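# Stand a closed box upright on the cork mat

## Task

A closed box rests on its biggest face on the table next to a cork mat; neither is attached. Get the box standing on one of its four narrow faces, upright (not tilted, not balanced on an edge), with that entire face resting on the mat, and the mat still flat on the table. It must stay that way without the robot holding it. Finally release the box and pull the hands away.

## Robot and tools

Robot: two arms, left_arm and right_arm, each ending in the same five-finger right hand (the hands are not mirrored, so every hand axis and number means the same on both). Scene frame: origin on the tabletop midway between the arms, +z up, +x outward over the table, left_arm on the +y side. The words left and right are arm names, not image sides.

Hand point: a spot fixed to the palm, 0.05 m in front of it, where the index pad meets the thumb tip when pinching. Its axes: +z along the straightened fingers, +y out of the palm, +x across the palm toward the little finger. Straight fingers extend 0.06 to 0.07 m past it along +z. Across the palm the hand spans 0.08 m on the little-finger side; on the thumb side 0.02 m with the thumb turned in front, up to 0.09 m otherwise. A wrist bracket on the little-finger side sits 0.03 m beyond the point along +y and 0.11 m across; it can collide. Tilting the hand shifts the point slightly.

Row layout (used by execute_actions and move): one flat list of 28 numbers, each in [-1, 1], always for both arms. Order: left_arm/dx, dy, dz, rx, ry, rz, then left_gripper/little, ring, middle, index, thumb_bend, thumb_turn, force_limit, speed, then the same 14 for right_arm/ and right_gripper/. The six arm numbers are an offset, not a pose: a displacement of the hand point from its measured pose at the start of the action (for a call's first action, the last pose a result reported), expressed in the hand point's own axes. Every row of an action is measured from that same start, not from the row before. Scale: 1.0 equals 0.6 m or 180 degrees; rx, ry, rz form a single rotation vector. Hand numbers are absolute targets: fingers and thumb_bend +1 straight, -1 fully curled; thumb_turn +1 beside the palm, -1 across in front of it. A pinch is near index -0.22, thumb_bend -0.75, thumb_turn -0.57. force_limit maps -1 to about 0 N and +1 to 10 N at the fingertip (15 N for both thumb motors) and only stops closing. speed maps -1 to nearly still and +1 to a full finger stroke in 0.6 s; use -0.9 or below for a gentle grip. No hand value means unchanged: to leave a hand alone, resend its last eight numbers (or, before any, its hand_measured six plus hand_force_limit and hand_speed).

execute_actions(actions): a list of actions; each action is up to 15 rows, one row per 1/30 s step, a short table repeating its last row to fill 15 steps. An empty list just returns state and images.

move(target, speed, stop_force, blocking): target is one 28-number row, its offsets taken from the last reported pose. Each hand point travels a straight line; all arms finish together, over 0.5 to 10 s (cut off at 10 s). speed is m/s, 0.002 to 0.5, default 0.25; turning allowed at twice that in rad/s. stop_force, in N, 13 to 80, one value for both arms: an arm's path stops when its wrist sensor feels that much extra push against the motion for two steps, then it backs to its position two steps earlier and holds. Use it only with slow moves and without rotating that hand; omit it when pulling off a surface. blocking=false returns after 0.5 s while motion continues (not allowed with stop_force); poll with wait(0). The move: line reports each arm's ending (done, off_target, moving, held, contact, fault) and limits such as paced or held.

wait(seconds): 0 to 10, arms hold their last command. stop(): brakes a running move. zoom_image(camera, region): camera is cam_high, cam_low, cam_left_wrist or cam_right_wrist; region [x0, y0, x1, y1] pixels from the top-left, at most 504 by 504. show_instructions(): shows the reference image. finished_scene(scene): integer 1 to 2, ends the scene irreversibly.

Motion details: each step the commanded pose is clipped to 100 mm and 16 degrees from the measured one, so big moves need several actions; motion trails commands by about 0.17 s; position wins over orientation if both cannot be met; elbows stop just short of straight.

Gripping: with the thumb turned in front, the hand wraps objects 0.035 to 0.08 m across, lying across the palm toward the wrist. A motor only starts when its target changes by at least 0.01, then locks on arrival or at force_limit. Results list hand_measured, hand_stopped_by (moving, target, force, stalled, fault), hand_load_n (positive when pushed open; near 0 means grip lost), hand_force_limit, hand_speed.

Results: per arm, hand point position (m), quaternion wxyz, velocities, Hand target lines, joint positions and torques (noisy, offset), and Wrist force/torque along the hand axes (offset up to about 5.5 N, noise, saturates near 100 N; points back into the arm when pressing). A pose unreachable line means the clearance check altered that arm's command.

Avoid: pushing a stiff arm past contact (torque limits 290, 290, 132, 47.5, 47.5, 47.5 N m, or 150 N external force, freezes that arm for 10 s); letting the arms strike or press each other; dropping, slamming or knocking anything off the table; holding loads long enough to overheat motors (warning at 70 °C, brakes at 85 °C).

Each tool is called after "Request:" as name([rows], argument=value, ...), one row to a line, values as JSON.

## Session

Request:
execute_actions(actions=[])

Scene clock: 0.00 s.
left_arm: end_effector_position=(-0.2381, +1.0634, +0.5802) hand_measured=(+1.000, +1.000, +1.000, +1.000, +1.000, +1.000) hand_load_n=(+0.0, +0.0, +0.0, +0.0, +0.0, +0.0) hand_stopped_by=(target, target, target, target, target, target) hand_force_limit=0.00 hand_speed=-0.80 end_effector_quat_wxyz=(-0.034, +0.758, -0.651, -0.008) end_effector_velocity=(+0.000, -0.000, +0.000) end_effector_angular_velocity=(+0.000, -0.001, -0.000) | right_arm: end_effector_position=(+0.1333, -1.1015, +0.5823) hand_measured=(+1.000, +1.000, +1.000, +1.000, +1.000, +1.000) hand_load_n=(+0.0, +0.0, +0.0, +0.0, +0.0, +0.0) hand_stopped_by=(target, target, target, target, target, target) hand_force_limit=0.00 hand_speed=-0.80 end_effector_quat_wxyz=(+0.054, +0.705, +0.705, +0.057) end_effector_velocity=(+0.000, +0.000, +0.000) end_effector_angular_velocity=(+0.000, -0.000, -0.000)
Joint positions: left_arm=[ 1.441 -1.46   1.346  1.622  1.601 -1.75 ] | right_arm=[-1.965 -1.424  1.35   1.711  1.428 -1.984]
Joint velocities: left_arm=[-0.    -0.001 -0.     0.001  0.001 -0.   ] | right_arm=[-0.    -0.001  0.001  0.    -0.    -0.   ]
Joint torques (N m, as the arm reports them, + toward a larger angle): no reading
Wrist force (N, on the end effector, along its own x y z axes, offset not removed): no reading
Wrist torque (N m, same axes, about the end effector's origin, offset not removed): no reading
Hand target (left_arm): -0.238, +1.063, +0.580; -0.034, +0.758, -0.651, -0.008
Hand target (right_arm): +0.133, -1.101, +0.582; +0.054, +0.705, +0.705, +0.057

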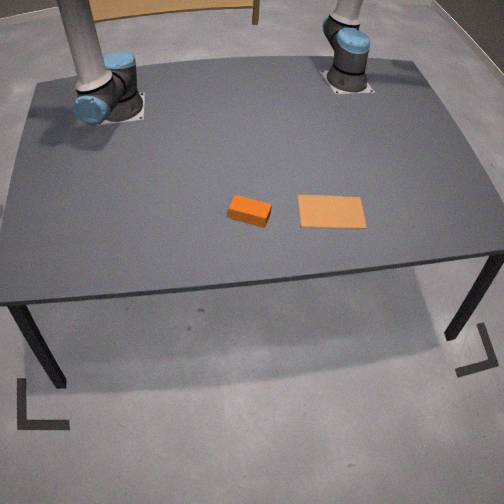

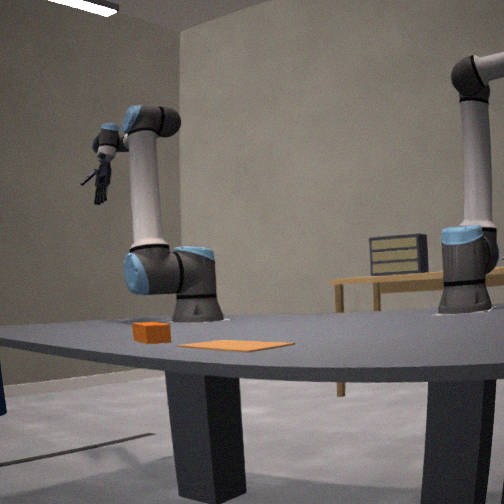

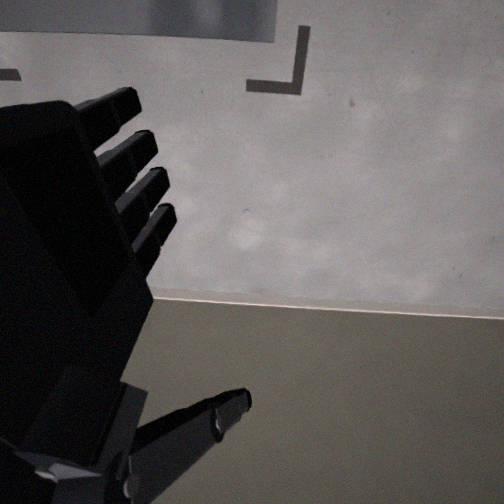

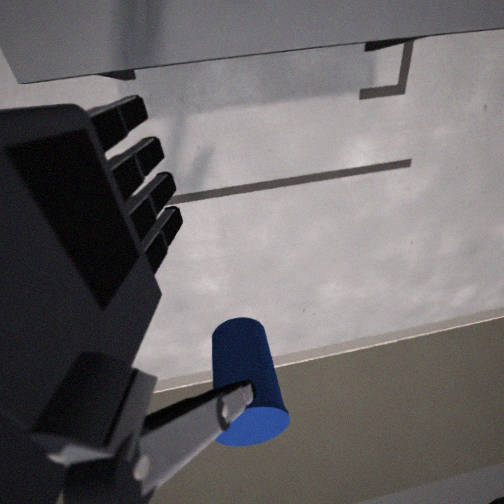

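Request:
move(target=[0.575,-0.815,0.218,-0.013,0.018,0.228,1,1,1,1,1,-1,0,0, 0,0,0,0,0,0,1,1,1,1,1,1,0,-0.8], speed=0.4)

Request:
move(target=[0.41,-0.65,0.25,0,0,0,1,1,1,1,1,-1,0,0, 0,0,0,0,0,0,1,1,1,1,1,1,0,-0.8], speed=0.4)

Request:
move(target=[0.41,-0.65,0.3,0.25,0,0,1,1,1,1,1,-1,0,0, 0,0,0,0,0,0,1,1,1,1,1,1,0,-0.8], speed=0.4)

Scene clock: 18.17 s.
left_arm: end_effector_position=(+0.3005, +0.8038, +0.4494) hand_measured=(+1.000, +1.000, +1.000, +1.000, +1.000, -1.000) hand_load_n=(+0.0, +0.0, +0.0, +0.0, +0.0, +0.0) hand_stopped_by=(target, target, target, target, target, target) hand_force_limit=0.00 hand_speed=0.00 end_effector_quat_wxyz=(-0.005, -0.483, +0.876, +0.010) end_effector_velocity=(+0.002, -0.000, -0.000) end_effector_angular_velocity=(+0.001, -0.001, -0.001) | right_arm: end_effector_position=(+0.1333, -1.1015, +0.5823) hand_measured=(+1.000, +1.000, +1.000, +1.000, +1.000, +1.000) hand_load_n=(+0.0, +0.0, +0.0, +0.0, +0.0, +0.0) hand_stopped_by=(target, target, target, target, target, target) hand_force_limit=0.00 hand_speed=-0.80 end_effector_quat_wxyz=(+0.054, +0.705, +0.705, +0.057) end_effector_velocity=(+0.000, -0.000, +0.000) end_effector_angular_velocity=(-0.001, +0.000, -0.000)
Joint positions: left_arm=[ 0.062 -1.654  1.791  1.449  1.555 -2.413] | right_arm=[-1.965 -1.424  1.35   1.711  1.428 -1.984]
Joint velocities: left_arm=[-0.002  0.002 -0.002 -0.001 -0.001 -0.002] | right_arm=[ 0.    -0.    -0.001 -0.    -0.     0.   ]
Joint torques (N m, as the arm reports them, + toward a larger angle): left_arm=[ -7.63 -21.19 -46.74   1.51  -3.82  -4.51] | right_arm=[  0.81 -40.4  -36.87   4.6   -0.2   -0.9 ]
Wrist force (N, on the end effector, along its own x y z axes, offset not removed): left_arm=[2.4 -2.9 1.0] | right_arm=[-0.8 4.3 0.6]
Wrist torque (N m, same axes, about the end effector's origin, offset not removed): left_arm=[-0.26 -0.53 0.29] | right_arm=[0.63 0.09 -0.01]
Hand target (left_arm): +0.301, +0.804, +0.449; -0.005, -0.483, +0.876, +0.010
Hand target (right_arm): +0.133, -1.101, +0.582; +0.054, +0.705, +0.705, +0.057
Off the commanded pose (left_arm): 0.001 m, 0 deg.
Off the commanded pose (right_arm): 0.000 m, 0 deg.
move: done; limits=paced

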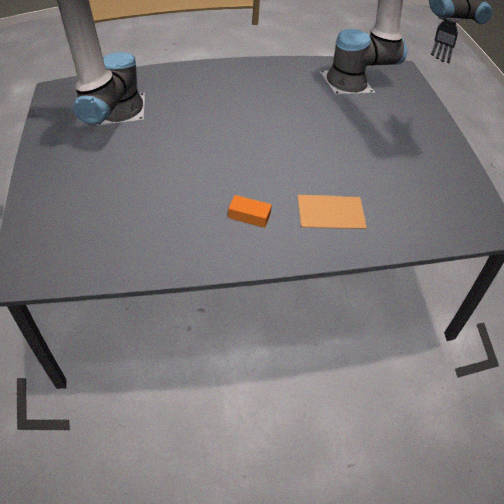

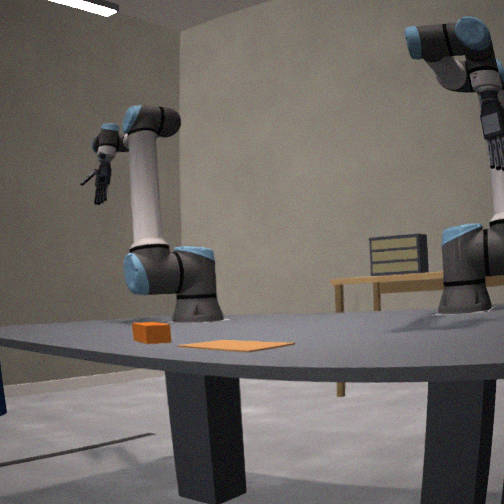

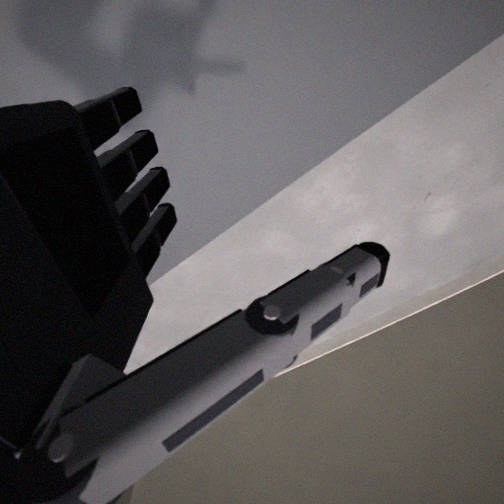

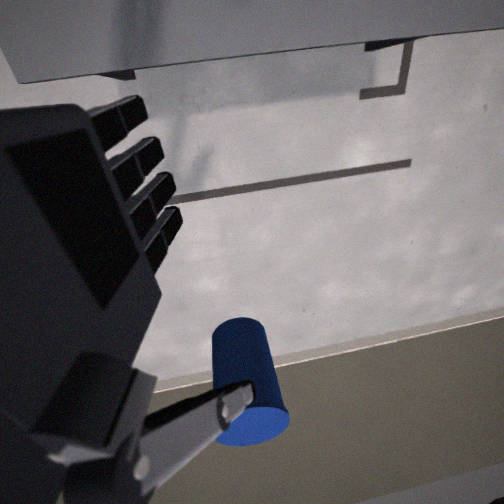

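Scene clock: 20.17 s.
left_arm: end_effector_position=(+0.4950, +0.3899, +0.2899) hand_measured=(+1.000, +1.000, +1.000, +1.000, +1.000, -1.000) hand_load_n=(+0.0, +0.0, +0.0, +0.0, +0.0, +0.0) hand_stopped_by=(target, target, target, target, target, target) hand_force_limit=0.00 hand_speed=0.00 end_effector_quat_wxyz=(-0.006, -0.483, +0.876, +0.010) end_effector_velocity=(+0.002, -0.002, -0.001) end_effector_angular_velocity=(+0.001, -0.001, +0.000) | right_arm: end_effector_position=(+0.1333, -1.1015, +0.5823) hand_measured=(+1.000, +1.000, +1.000, +1.000, +1.000, +1.000) hand_load_n=(+0.0, +0.0, +0.0, +0.0, +0.0, +0.0) hand_stopped_by=(target, target, target, target, target, target) hand_force_limit=0.00 hand_speed=-0.80 end_effector_quat_wxyz=(+0.054, +0.705, +0.705, +0.057) end_effector_velocity=(+0.000, -0.000, -0.000) end_effector_angular_velocity=(+0.001, -0.001, -0.000)
Joint positions: left_arm=[-0.714 -1.324  1.722  1.195  1.573 -3.189] | right_arm=[-1.965 -1.424  1.35   1.711  1.428 -1.984]
Joint velocities: left_arm=[-0.002  0.004 -0.004 -0.    -0.001 -0.002] | right_arm=[-0.     0.001  0.     0.    -0.001  0.   ]
Joint torques (N m, as the arm reports them, + toward a larger angle): left_arm=[ -5.84 -42.83 -43.77   1.45  -3.82  -4.72] | right_arm=[  0.58 -42.37 -36.7    4.12  -0.75  -0.79]
Wrist force (N, on the end effector, along its own x y z axes, offset not removed): left_arm=[1.3 0.0 0.5] | right_arm=[-0.5 3.1 -0.3]
Wrist torque (N m, same axes, about the end effector's origin, offset not removed): left_arm=[0.17 -0.36 0.27] | right_arm=[0.51 0.03 0.03]
Hand target (left_arm): +0.495, +0.390, +0.290; -0.006, -0.483, +0.876, +0.010
Hand target (right_arm): +0.133, -1.101, +0.582; +0.054, +0.705, +0.705, +0.057
Off the commanded pose (left_arm): 0.001 m, 0 deg.
Off the commanded pose (right_arm): 0.000 m, 0 deg.
move: done

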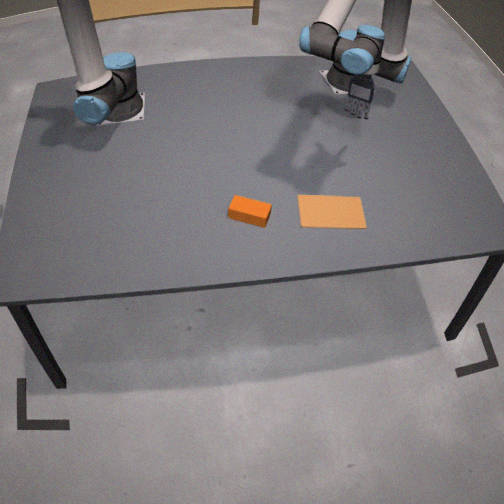

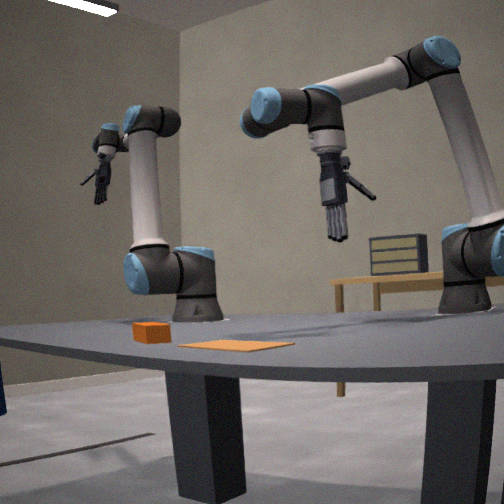

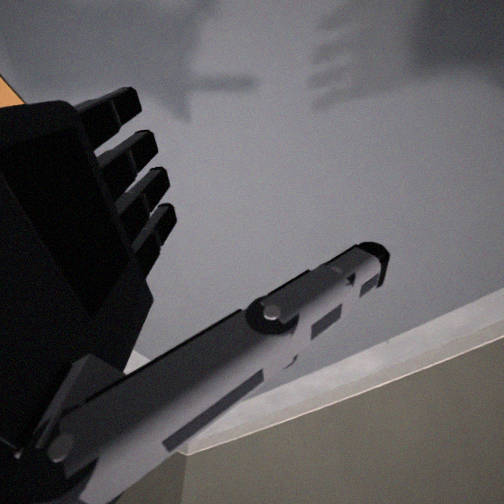

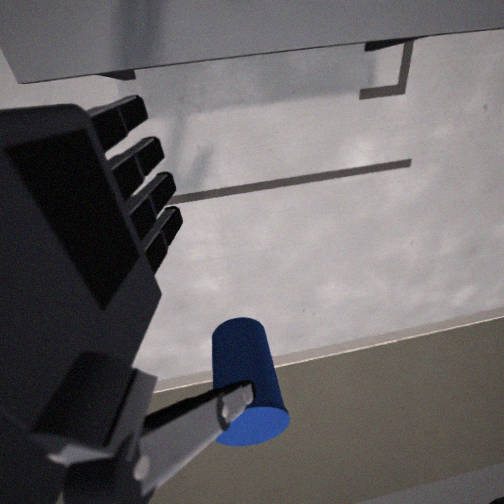

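Scene clock: 22.20 s.
left_arm: end_effector_position=(+0.6893, -0.0239, +0.1010) hand_measured=(+1.000, +1.000, +1.000, +1.000, +1.000, -1.000) hand_load_n=(+0.0, +0.0, +0.0, +0.0, +0.0, +0.0) hand_stopped_by=(target, target, target, target, target, target) hand_force_limit=0.00 hand_speed=0.00 end_effector_quat_wxyz=(+0.179, -0.448, +0.813, -0.326) end_effector_velocity=(+0.001, -0.002, -0.000) end_effector_angular_velocity=(-0.002, -0.004, +0.000) | right_arm: end_effector_position=(+0.1333, -1.1015, +0.5823) hand_measured=(+1.000, +1.000, +1.000, +1.000, +1.000, +1.000) hand_load_n=(+0.0, +0.0, +0.0, +0.0, +0.0, +0.0) hand_stopped_by=(target, target, target, target, target, target) hand_force_limit=0.00 hand_speed=-0.80 end_effector_quat_wxyz=(+0.054, +0.705, +0.705, +0.057) end_effector_velocity=(-0.000, -0.000, -0.001) end_effector_angular_velocity=(+0.002, -0.001, +0.000)
Joint positions: left_arm=[-1.033 -1.016  1.539  0.318  1.323 -3.412] | right_arm=[-1.965 -1.424  1.35   1.711  1.428 -1.984]
Joint velocities: left_arm=[-0.001  0.002 -0.002 -0.004 -0.002  0.001] | right_arm=[ 0.     0.001  0.001  0.     0.    -0.   ]
Joint torques (N m, as the arm reports them, + toward a larger angle): left_arm=[ -7.53 -69.16 -45.17  -0.78  -3.65   4.33] | right_arm=[  0.97 -41.27 -36.53   4.12  -0.64  -0.53]
Wrist force (N, on the end effector, along its own x y z axes, offset not removed): left_arm=[3.1 -1.5 0.4] | right_arm=[2.1 4.0 0.1]
Wrist torque (N m, same axes, about the end effector's origin, offset not removed): left_arm=[-0.05 -0.57 0.34] | right_arm=[0.61 -0.40 0.15]
Hand target (left_arm): +0.689, -0.024, +0.101; +0.179, -0.448, +0.813, -0.326
Hand target (right_arm): +0.133, -1.101, +0.582; +0.054, +0.705, +0.705, +0.057
Off the commanded pose (left_arm): 0.001 m, 0 deg.
Off the commanded pose (right_arm): 0.000 m, 0 deg.
move: done

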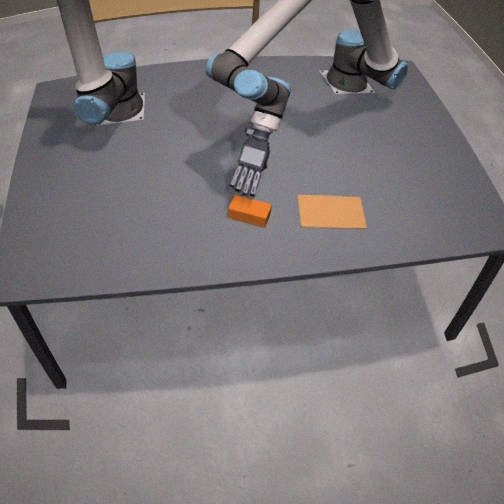

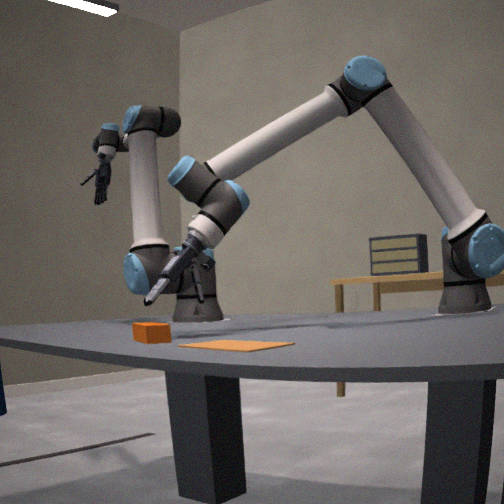

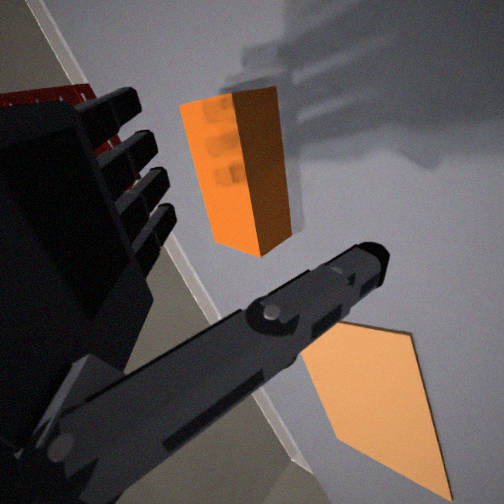

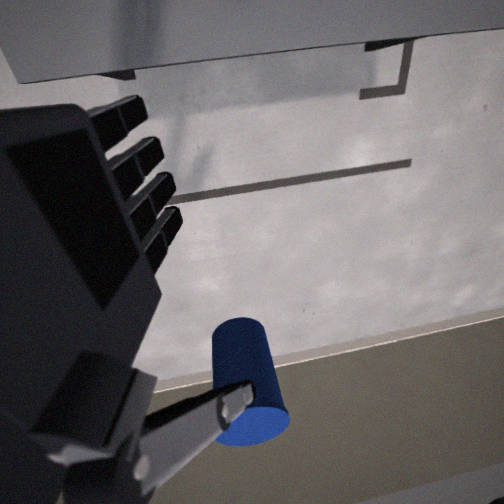

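Request:
move(target=[0,-0.065,0.135,0.01,0,0,1,1,1,1,1,-1,0,0, 0,0,0,0,0,0,1,1,1,1,1,1,0,-0.8], speed=0.15)

Request:
zoom_image(camera="cam_low", region=[80,240,260,380])

Scene clock: 27.90 s.
left_arm: end_effector_position=(+0.7602, -0.0687, +0.0694) hand_measured=(+1.000, +1.000, +1.000, +1.000, +1.000, -1.000) hand_load_n=(+0.0, +0.0, +0.0, +0.0, +0.0, +0.0) hand_stopped_by=(target, target, target, target, target, target) hand_force_limit=0.00 hand_speed=0.00 end_effector_quat_wxyz=(+0.186, -0.445, +0.808, -0.339) end_effector_velocity=(+0.002, -0.001, -0.001) end_effector_angular_velocity=(+0.001, -0.001, +0.001) | right_arm: end_effector_position=(+0.1333, -1.1015, +0.5823) hand_measured=(+1.000, +1.000, +1.000, +1.000, +1.000, +1.000) hand_load_n=(+0.0, +0.0, +0.0, +0.0, +0.0, +0.0) hand_stopped_by=(target, target, target, target, target, target) hand_force_limit=0.00 hand_speed=-0.80 end_effector_quat_wxyz=(+0.054, +0.705, +0.705, +0.057) end_effector_velocity=(+0.000, -0.000, -0.000) end_effector_angular_velocity=(-0.000, +0.000, +0.000)
Joint positions: left_arm=[-0.999 -0.882  1.376  0.311  1.338 -3.379] | right_arm=[-1.965 -1.424  1.35   1.711  1.428 -1.984]
Joint velocities: left_arm=[ 0.001  0.004 -0.005  0.001 -0.001  0.001] | right_arm=[ 0.  0. -0. -0. -0.  0.]
Joint torques (N m, as the arm reports them, + toward a larger angle): left_arm=[ 14.76 -79.4  -45.27   3.46   3.67   4.32] | right_arm=[  1.66 -40.43 -36.87   4.4   -0.47  -0.79]
Wrist force (N, on the end effector, along its own x y z axes, offset not removed): left_arm=[1.4 -1.7 0.5] | right_arm=[0.1 2.3 -0.5]
Wrist torque (N m, same axes, about the end effector's origin, offset not removed): left_arm=[-0.10 -0.42 0.27] | right_arm=[0.37 -0.06 -0.02]
Hand target (left_arm): +0.760, -0.069, +0.069; +0.186, -0.445, +0.808, -0.339
Hand target (right_arm): +0.133, -1.101, +0.582; +0.054, +0.705, +0.705, +0.057
Off the commanded pose (left_arm): 0.000 m, 0 deg.
Off the commanded pose (right_arm): 0.000 m, 0 deg.
move: done

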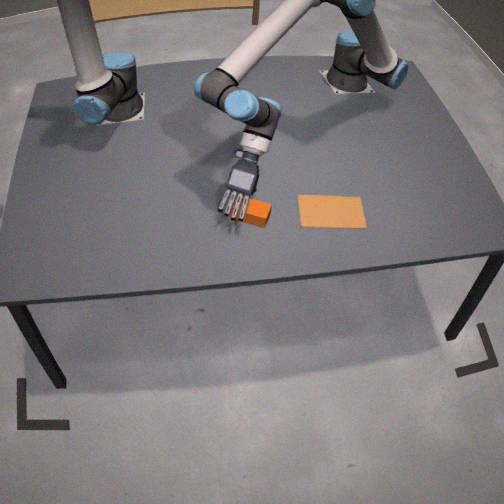

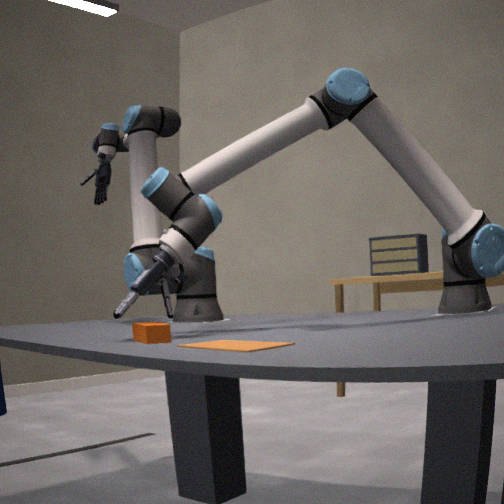

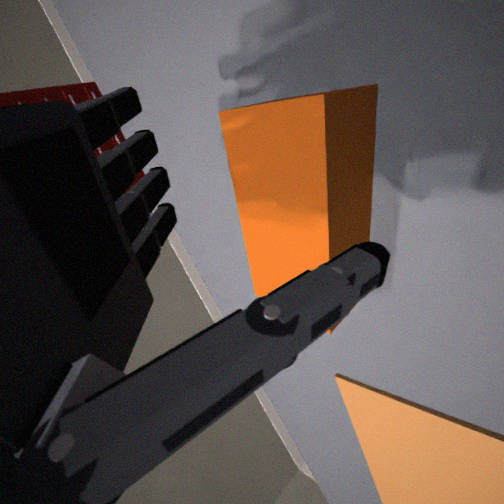

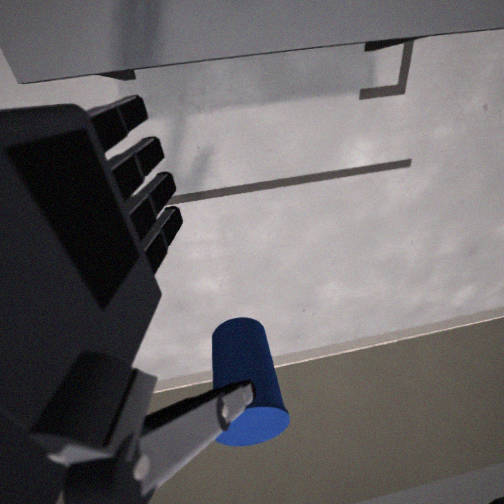

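Region (80, 240, 260, 380) of cam_low's 504x504 image, scaled by 2.800, with more detail than that image has.

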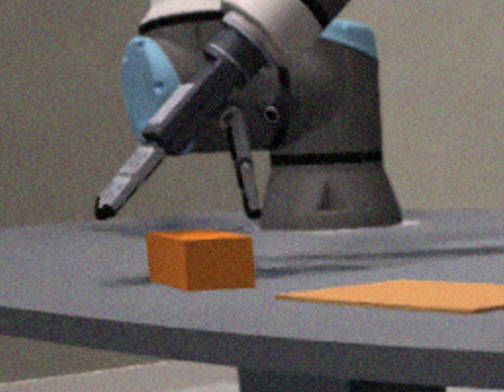

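Looks placed. Descend with a slight -x shift, then close.

Request:
move(target=[-0.015,0.043,0.041,0,0,0,1,1,1,1,1,-1,0,0, 0,0,0,0,0,0,1,1,1,1,1,1,0,-0.8], speed=0.05)

Request:
move(target=[0,0,0,0,0,0,1,0.55,-0.3,-0.3,0.5,-1,0.6,-0.6, 0,0,0,0,0,0,1,1,1,1,1,1,0,-0.8])

Request:
zoom_image(camera="cam_low", region=[80,240,260,380])

Scene clock: 38.97 s.
left_arm: end_effector_position=(+0.7645, -0.0609, +0.0340) hand_measured=(+1.000, +1.000, +1.000, +1.000, +1.000, -1.000) hand_load_n=(+0.0, +0.0, +0.0, +0.0, +0.0, +0.0) hand_stopped_by=(target, target, target, target, target, target) hand_force_limit=0.00 hand_speed=0.00 end_effector_quat_wxyz=(+0.186, -0.445, +0.808, -0.339) end_effector_velocity=(+0.001, +0.001, -0.002) end_effector_angular_velocity=(+0.000, -0.002, +0.001) | right_arm: end_effector_position=(+0.1333, -1.1015, +0.5823) hand_measured=(+1.000, +1.000, +1.000, +1.000, +1.000, +1.000) hand_load_n=(+0.0, +0.0, +0.0, +0.0, +0.0, +0.0) hand_stopped_by=(target, target, target, target, target, target) hand_force_limit=0.00 hand_speed=-0.80 end_effector_quat_wxyz=(+0.054, +0.705, +0.705, +0.057) end_effector_velocity=(+0.000, -0.000, -0.000) end_effector_angular_velocity=(-0.000, +0.000, +0.000)
Joint positions: left_arm=[-0.989 -0.855  1.399  0.259  1.346 -3.371] | right_arm=[-1.965 -1.424  1.35   1.711  1.428 -1.984]
Joint velocities: left_arm=[ 0.001  0.001  0.001 -0.003 -0.001  0.001] | right_arm=[ 0.     0.     0.    -0.001  0.    -0.   ]
Joint torques (N m, as the arm reports them, + toward a larger angle): left_arm=[ 15.23 -79.2  -19.34  -1.08   3.54   4.52] | right_arm=[  0.15 -41.4  -36.92   4.2   -0.74  -0.59]
Wrist force (N, on the end effector, along its own x y z axes, offset not removed): left_arm=[2.7 -2.7 -0.2] | right_arm=[1.0 4.5 -0.1]
Wrist torque (N m, same axes, about the end effector's origin, offset not removed): left_arm=[-0.17 -0.59 0.32] | right_arm=[0.66 -0.14 0.16]
Hand target (left_arm): +0.764, -0.061, +0.034; +0.186, -0.445, +0.808, -0.339
Hand target (right_arm): +0.133, -1.101, +0.582; +0.054, +0.705, +0.705, +0.057
Off the commanded pose (left_arm): 0.000 m, 0 deg.
Off the commanded pose (right_arm): 0.000 m, 0 deg.
move: done

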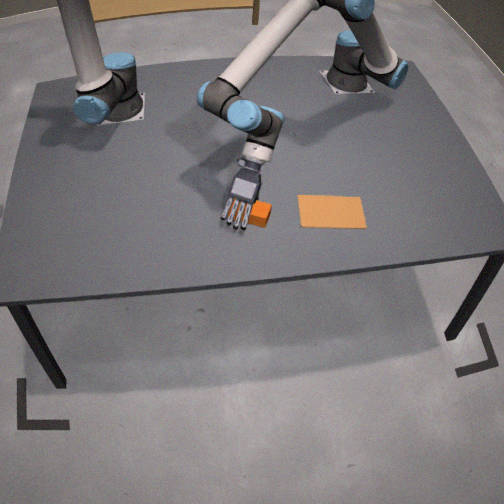

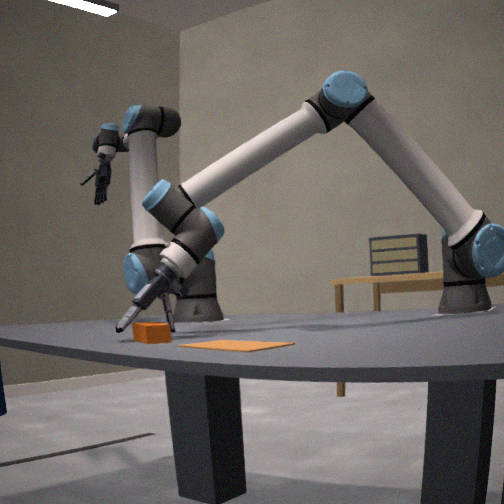

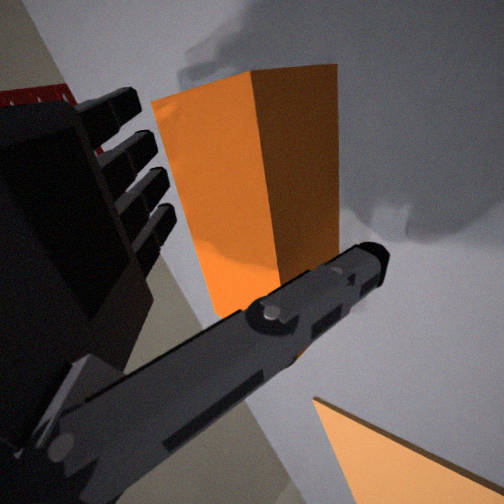

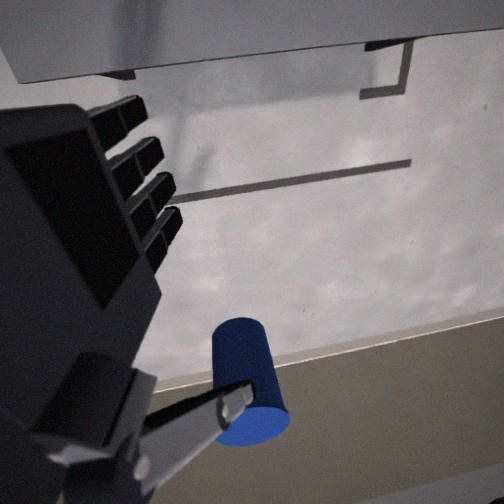

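Scene clock: 40.43 s.
left_arm: end_effector_position=(+0.7644, -0.0608, +0.0340) hand_measured=(+1.000, +0.550, +0.254, +0.210, +0.534, -1.000) hand_load_n=(+0.0, +0.0, +6.5, +10.5, +15.5, +1.0) hand_stopped_by=(target, target, force, force, force, target) hand_force_limit=0.60 hand_speed=-0.60 end_effector_quat_wxyz=(+0.186, -0.445, +0.808, -0.339) end_effector_velocity=(+0.000, +0.000, +0.000) end_effector_angular_velocity=(-0.001, +0.000, -0.000) | right_arm: end_effector_position=(+0.1333, -1.1015, +0.5823) hand_measured=(+1.000, +1.000, +1.000, +1.000, +1.000, +1.000) hand_load_n=(+0.0, +0.0, +0.0, +0.0, +0.0, +0.0) hand_stopped_by=(target, target, target, target, target, target) hand_force_limit=0.00 hand_speed=-0.80 end_effector_quat_wxyz=(+0.054, +0.705, +0.705, +0.057) end_effector_velocity=(+0.000, -0.001, -0.000) end_effector_angular_velocity=(-0.000, -0.000, +0.000)
Joint positions: left_arm=[-0.989 -0.855  1.399  0.259  1.346 -3.371] | right_arm=[-1.965 -1.424  1.35   1.711  1.428 -1.984]
Joint velocities: left_arm=[ 0.001 -0.    -0.    -0.     0.001 -0.   ] | right_arm=[ 0.     0.001 -0.    -0.001 -0.     0.   ]
Joint torques (N m, as the arm reports them, + toward a larger angle): left_arm=[  -6.05 -102.75  -43.91    2.73   -1.3     0.55] | right_arm=[ -0.43 -42.49 -35.48   4.32  -0.75  -0.45]
Wrist force (N, on the end effector, along its own x y z axes, offset not removed): left_arm=[3.1 0.4 1.1] | right_arm=[0.6 3.2 -0.4]
Wrist torque (N m, same axes, about the end effector's origin, offset not removed): left_arm=[0.04 -0.69 0.41] | right_arm=[0.50 -0.11 0.03]
Hand target (left_arm): +0.764, -0.061, +0.034; +0.186, -0.445, +0.808, -0.339
Hand target (right_arm): +0.133, -1.101, +0.582; +0.054, +0.705, +0.705, +0.057
Off the commanded pose (left_arm): 0.000 m, 0 deg.
Off the commanded pose (right_arm): 0.000 m, 0 deg.
move: done

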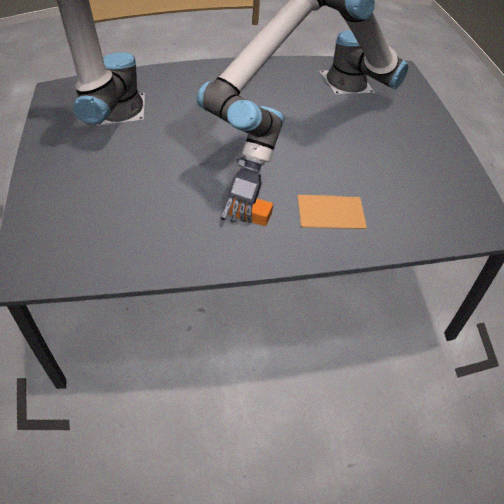

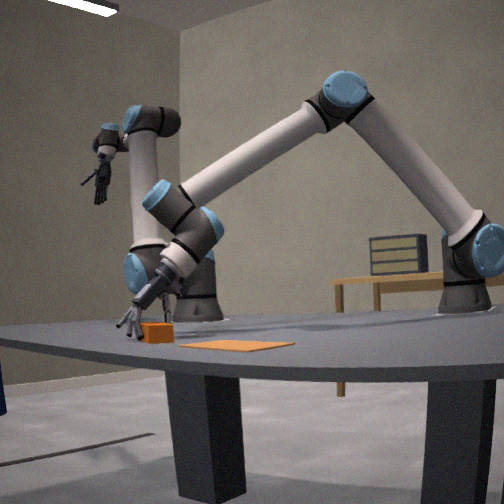

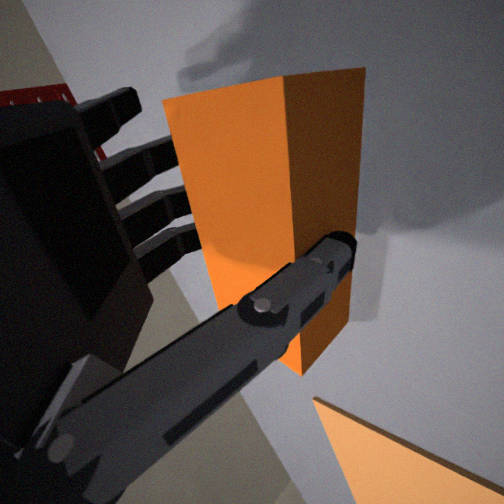

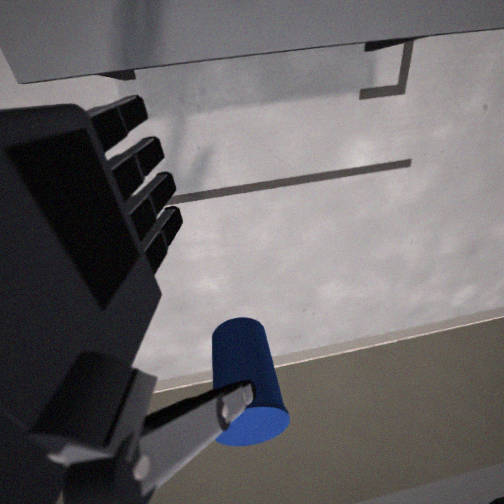

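Region (80, 240, 260, 380) of cam_low's 504x504 image, scaled by 2.800, with more detail than that image has.

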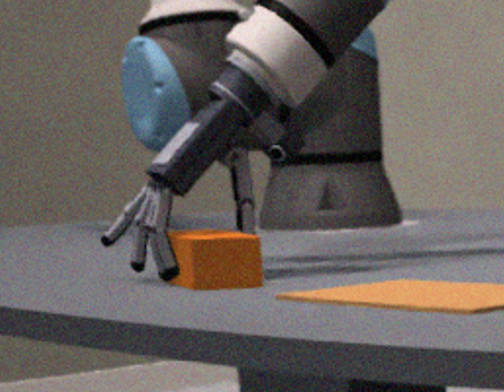

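Request:
move(target=[0,-0.06,-0.06,0,0,0,1,0.55,-0.3,-0.3,0.5,-1,0.6,-0.6, 0,0,0,0,0,0,1,1,1,1,1,1,0,-0.8], speed=0.1)

Request:
move(target=[-0.393,0.115,-0.222,0.247,0,0,1,0.55,-0.3,-0.3,0.5,-1,0.6,-0.6, 0,0,0,0,0,0,1,1,1,1,1,1,0,-0.8], speed=0.2)

Request:
move(target=[0,0.06,0,0,0,-0.5,1,0.55,-0.3,-0.3,0.5,-1,0.6,-0.6, 0,0,0,0,0,0,1,1,1,1,1,1,0,-0.8], speed=0.35)

Request:
zoom_image(camera="cam_low", region=[150,240,330,380])

Request:
zoom_image(camera="cam_high", region=[260,140,420,260])

Scene clock: 54.43 s.
left_arm: end_effector_position=(+0.7641, -0.0606, +0.0846) hand_measured=(+1.000, +0.550, +0.254, +0.210, +0.534, -1.000) hand_load_n=(+0.0, +0.0, +6.5, +10.5, +15.5, +1.0) hand_stopped_by=(target, target, force, force, force, target) hand_force_limit=0.60 hand_speed=-0.60 end_effector_quat_wxyz=(+0.186, -0.445, +0.808, -0.339) end_effector_velocity=(-0.000, +0.000, +0.003) end_effector_angular_velocity=(+0.001, -0.000, -0.000) | right_arm: end_effector_position=(+0.1333, -1.1015, +0.5823) hand_measured=(+1.000, +1.000, +1.000, +1.000, +1.000, +1.000) hand_load_n=(+0.0, +0.0, +0.0, +0.0, +0.0, +0.0) hand_stopped_by=(target, target, target, target, target, target) hand_force_limit=0.00 hand_speed=-0.80 end_effector_quat_wxyz=(+0.054, +0.705, +0.705, +0.057) end_effector_velocity=(+0.000, +0.000, +0.000) end_effector_angular_velocity=(-0.000, +0.000, +0.001)
Joint positions: left_arm=[-0.989 -0.897  1.372  0.328  1.345 -3.371] | right_arm=[-1.965 -1.424  1.35   1.711  1.428 -1.984]
Joint velocities: left_arm=[-0.    -0.003 -0.001  0.004 -0.     0.001] | right_arm=[ 0. -0.  0. -0.  0. -0.]
Joint torques (N m, as the arm reports them, + toward a larger angle): left_arm=[  -6.39 -106.57  -46.04    3.1    -4.27   -4.31] | right_arm=[ -0.26 -41.9  -36.77   4.38  -0.76  -0.76]
Wrist force (N, on the end effector, along its own x y z axes, offset not removed): left_arm=[1.0 -0.4 1.8] | right_arm=[1.7 3.5 -0.1]
Wrist torque (N m, same axes, about the end effector's origin, offset not removed): left_arm=[-0.08 -0.32 0.22] | right_arm=[0.46 -0.34 0.04]
Hand target (left_arm): +0.764, -0.061, +0.085; +0.186, -0.445, +0.808, -0.339
Hand target (right_arm): +0.133, -1.101, +0.582; +0.054, +0.705, +0.705, +0.057
Off the commanded pose (left_arm): 0.000 m, 0 deg.
Off the commanded pose (right_arm): 0.000 m, 0 deg.
move: done

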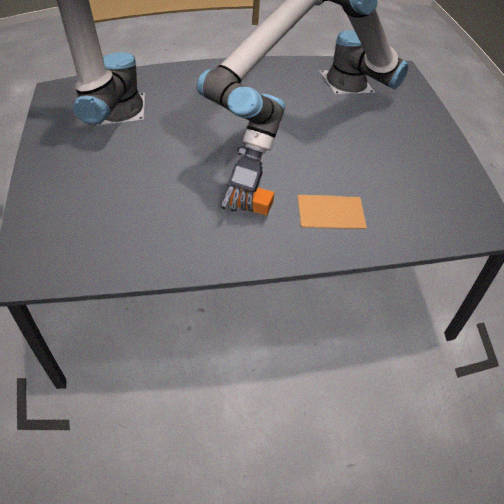

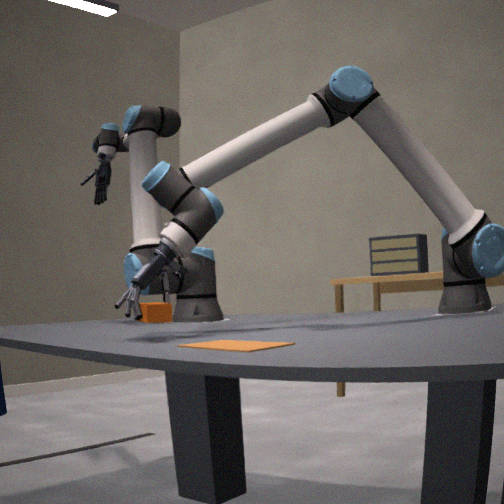

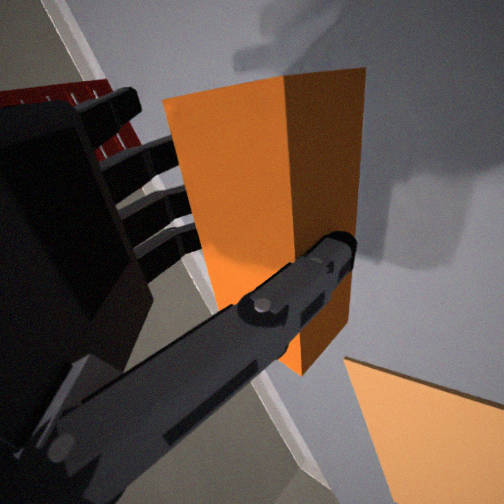

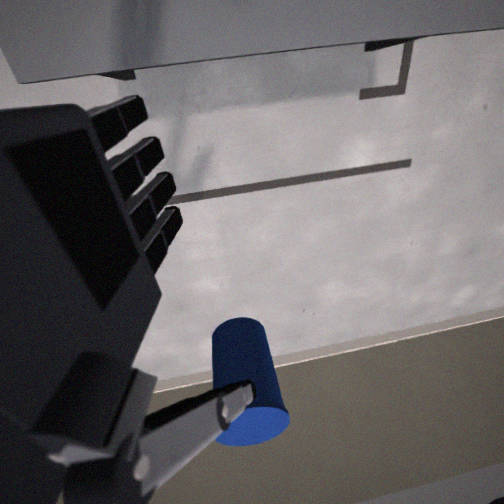

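Scene clock: 56.97 s.
left_arm: end_effector_position=(+0.7690, +0.2151, +0.1296) hand_measured=(+1.000, +0.550, +0.254, +0.210, +0.536, -1.000) hand_load_n=(+0.0, +0.0, +6.0, +10.0, +16.0, +1.0) hand_stopped_by=(target, target, force, force, force, target) hand_force_limit=0.60 hand_speed=-0.60 end_effector_quat_wxyz=(+0.340, -0.341, +0.620, -0.619) end_effector_velocity=(+0.000, +0.002, +0.001) end_effector_angular_velocity=(-0.006, -0.009, -0.001) | right_arm: end_effector_position=(+0.1333, -1.1015, +0.5823) hand_measured=(+1.000, +1.000, +1.000, +1.000, +1.000, +1.000) hand_load_n=(+0.0, +0.0, +0.0, +0.0, +0.0, +0.0) hand_stopped_by=(target, target, target, target, target, target) hand_force_limit=0.00 hand_speed=-0.80 end_effector_quat_wxyz=(+0.054, +0.705, +0.705, +0.057) end_effector_velocity=(-0.001, -0.001, -0.000) end_effector_angular_velocity=(-0.000, +0.001, -0.000)
Joint positions: left_arm=[-0.717 -1.243  2.152 -0.907  1.523 -3.142] | right_arm=[-1.965 -1.424  1.35   1.711  1.428 -1.984]
Joint velocities: left_arm=[ 0.004  0.001  0.005 -0.017  0.005 -0.   ] | right_arm=[-0.     0.001 -0.001 -0.001  0.     0.   ]
Joint torques (N m, as the arm reports them, + toward a larger angle): left_arm=[ 15.37 -48.26 -13.89  -5.17   4.26   1.41] | right_arm=[ -0.94 -41.5  -36.76   3.99  -0.45  -0.75]
Wrist force (N, on the end effector, along its own x y z axes, offset not removed): left_arm=[1.2 0.0 0.2] | right_arm=[0.1 3.9 -0.9]
Wrist torque (N m, same axes, about the end effector's origin, offset not removed): left_arm=[-0.26 -0.43 0.29] | right_arm=[0.60 -0.04 -0.04]
Hand target (left_arm): +0.769, +0.215, +0.130; +0.340, -0.341, +0.620, -0.620
Hand target (right_arm): +0.133, -1.101, +0.582; +0.054, +0.705, +0.705, +0.057
Off the commanded pose (left_arm): 0.001 m, 0 deg.
Off the commanded pose (right_arm): 0.000 m, 0 deg.
move: done

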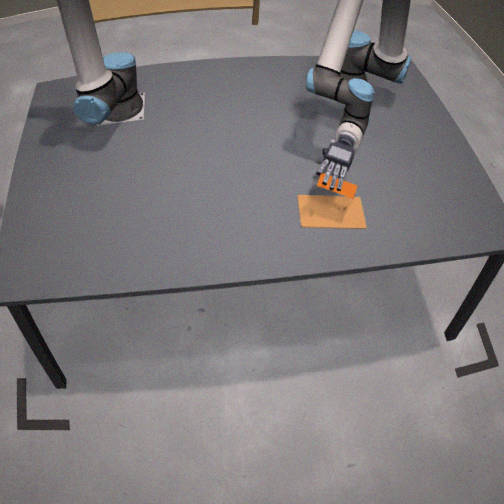

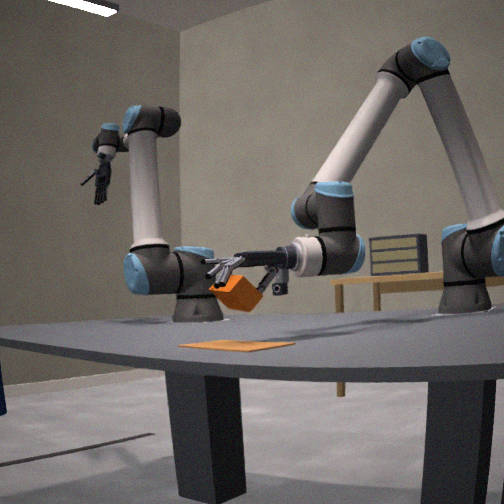

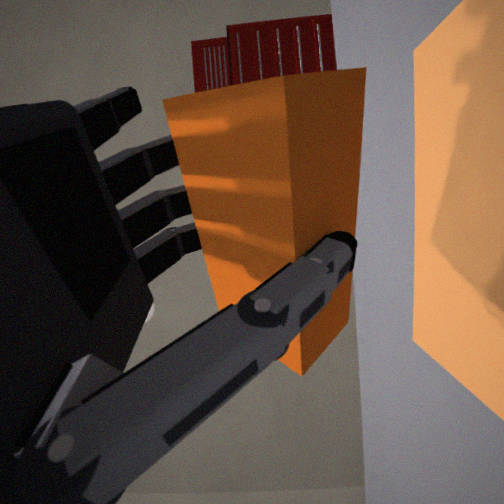

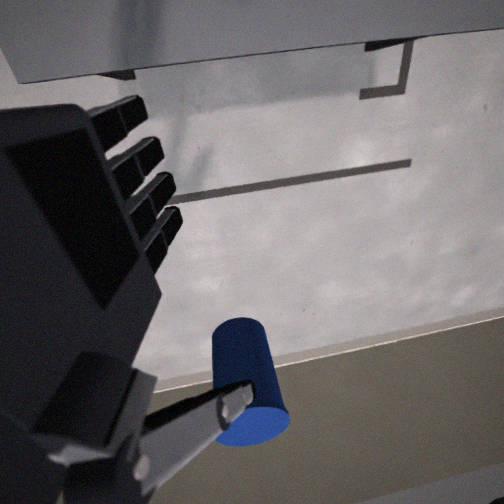

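Scene clock: 59.83 s.
left_arm: end_effector_position=(+0.7689, +0.2153, +0.0938) hand_measured=(+1.000, +0.550, +0.254, +0.210, +0.536, -1.000) hand_load_n=(+0.0, +0.0, +6.0, +11.0, +15.5, +2.0) hand_stopped_by=(target, target, force, force, force, target) hand_force_limit=0.60 hand_speed=-0.60 end_effector_quat_wxyz=(+0.196, +0.679, -0.198, +0.679) end_effector_velocity=(-0.000, +0.001, -0.001) end_effector_angular_velocity=(-0.013, +0.009, +0.001) | right_arm: end_effector_position=(+0.1333, -1.1015, +0.5823) hand_measured=(+1.000, +1.000, +1.000, +1.000, +1.000, +1.000) hand_load_n=(+0.0, +0.0, +0.0, +0.0, +0.0, +0.0) hand_stopped_by=(target, target, target, target, target, target) hand_force_limit=0.00 hand_speed=-0.80 end_effector_quat_wxyz=(+0.054, +0.705, +0.705, +0.057) end_effector_velocity=(+0.000, +0.000, +0.001) end_effector_angular_velocity=(-0.001, +0.001, +0.000)
Joint positions: left_arm=[-0.555 -1.106  2.114 -1.006  1.685 -4.71 ] | right_arm=[-1.965 -1.424  1.35   1.711  1.428 -1.984]
Joint velocities: left_arm=[ 0.001  0.003  0.001 -0.003  0.    -0.016] | right_arm=[ 0.    -0.001 -0.001  0.     0.    -0.   ]
Joint torques (N m, as the arm reports them, + toward a larger angle): left_arm=[ 16.09 -51.31 -12.05  -5.16   3.93  -4.23] | right_arm=[ -0.75 -43.01 -35.55   4.2   -0.71  -0.37]
Wrist force (N, on the end effector, along its own x y z axes, offset not removed): left_arm=[-1.1 -3.1 -0.7] | right_arm=[-0.7 2.1 0.4]
Wrist torque (N m, same axes, about the end effector's origin, offset not removed): left_arm=[-0.32 -0.36 0.23] | right_arm=[0.32 0.03 -0.14]
Hand target (left_arm): +0.769, +0.215, +0.094; +0.197, +0.680, -0.198, +0.678
Hand target (right_arm): +0.133, -1.101, +0.582; +0.054, +0.705, +0.705, +0.057
Off the commanded pose (left_arm): 0.000 m, 0 deg.
Off the commanded pose (right_arm): 0.000 m, 0 deg.
move: done

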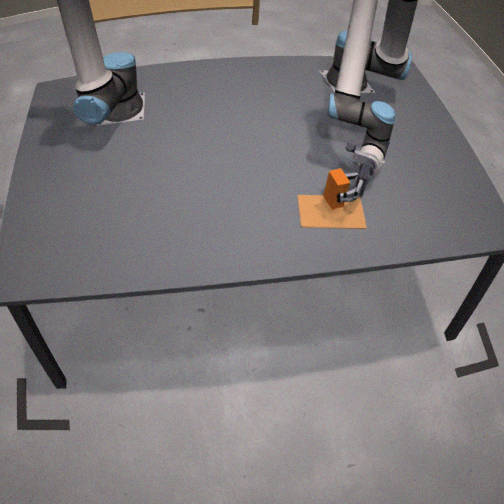

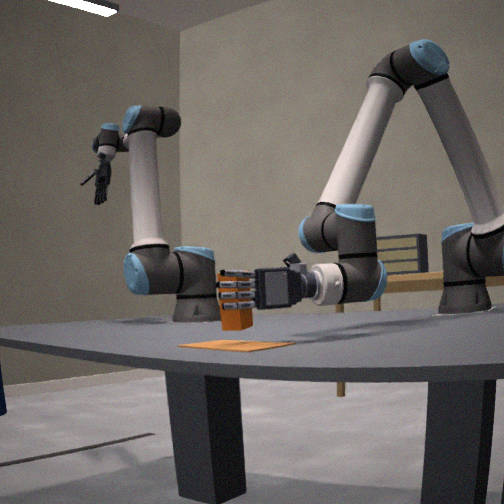

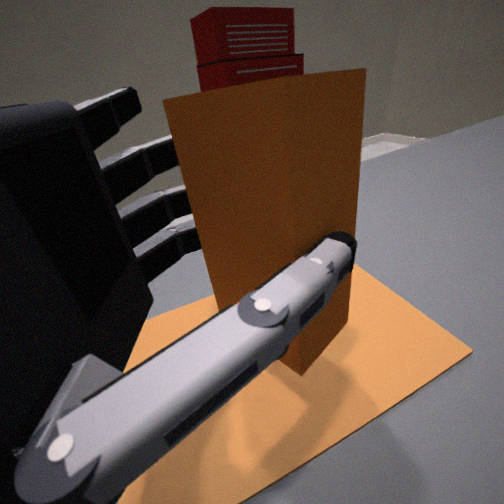

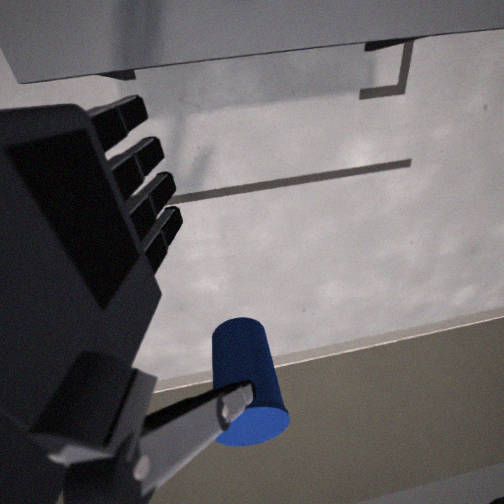

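Region (150, 240, 330, 380) of cam_low's 504x504 image, scaled by 2.800, with more detail than that image has.

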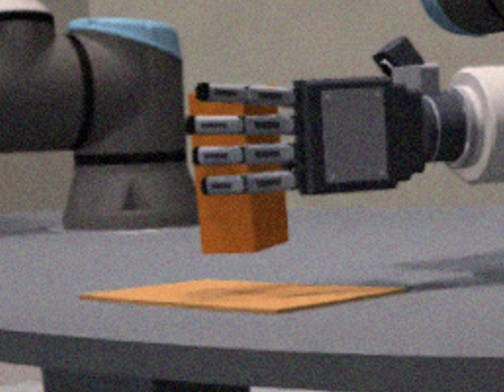

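Region (260, 140, 420, 260) of cam_high's 504x504 image, scaled by 3.150, with more detail than that image has; it fills the top 378 rows of this view, and the rest is white.

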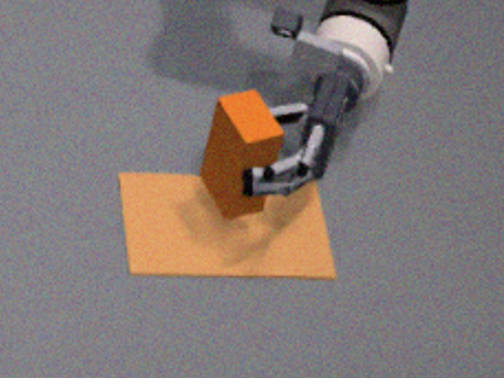

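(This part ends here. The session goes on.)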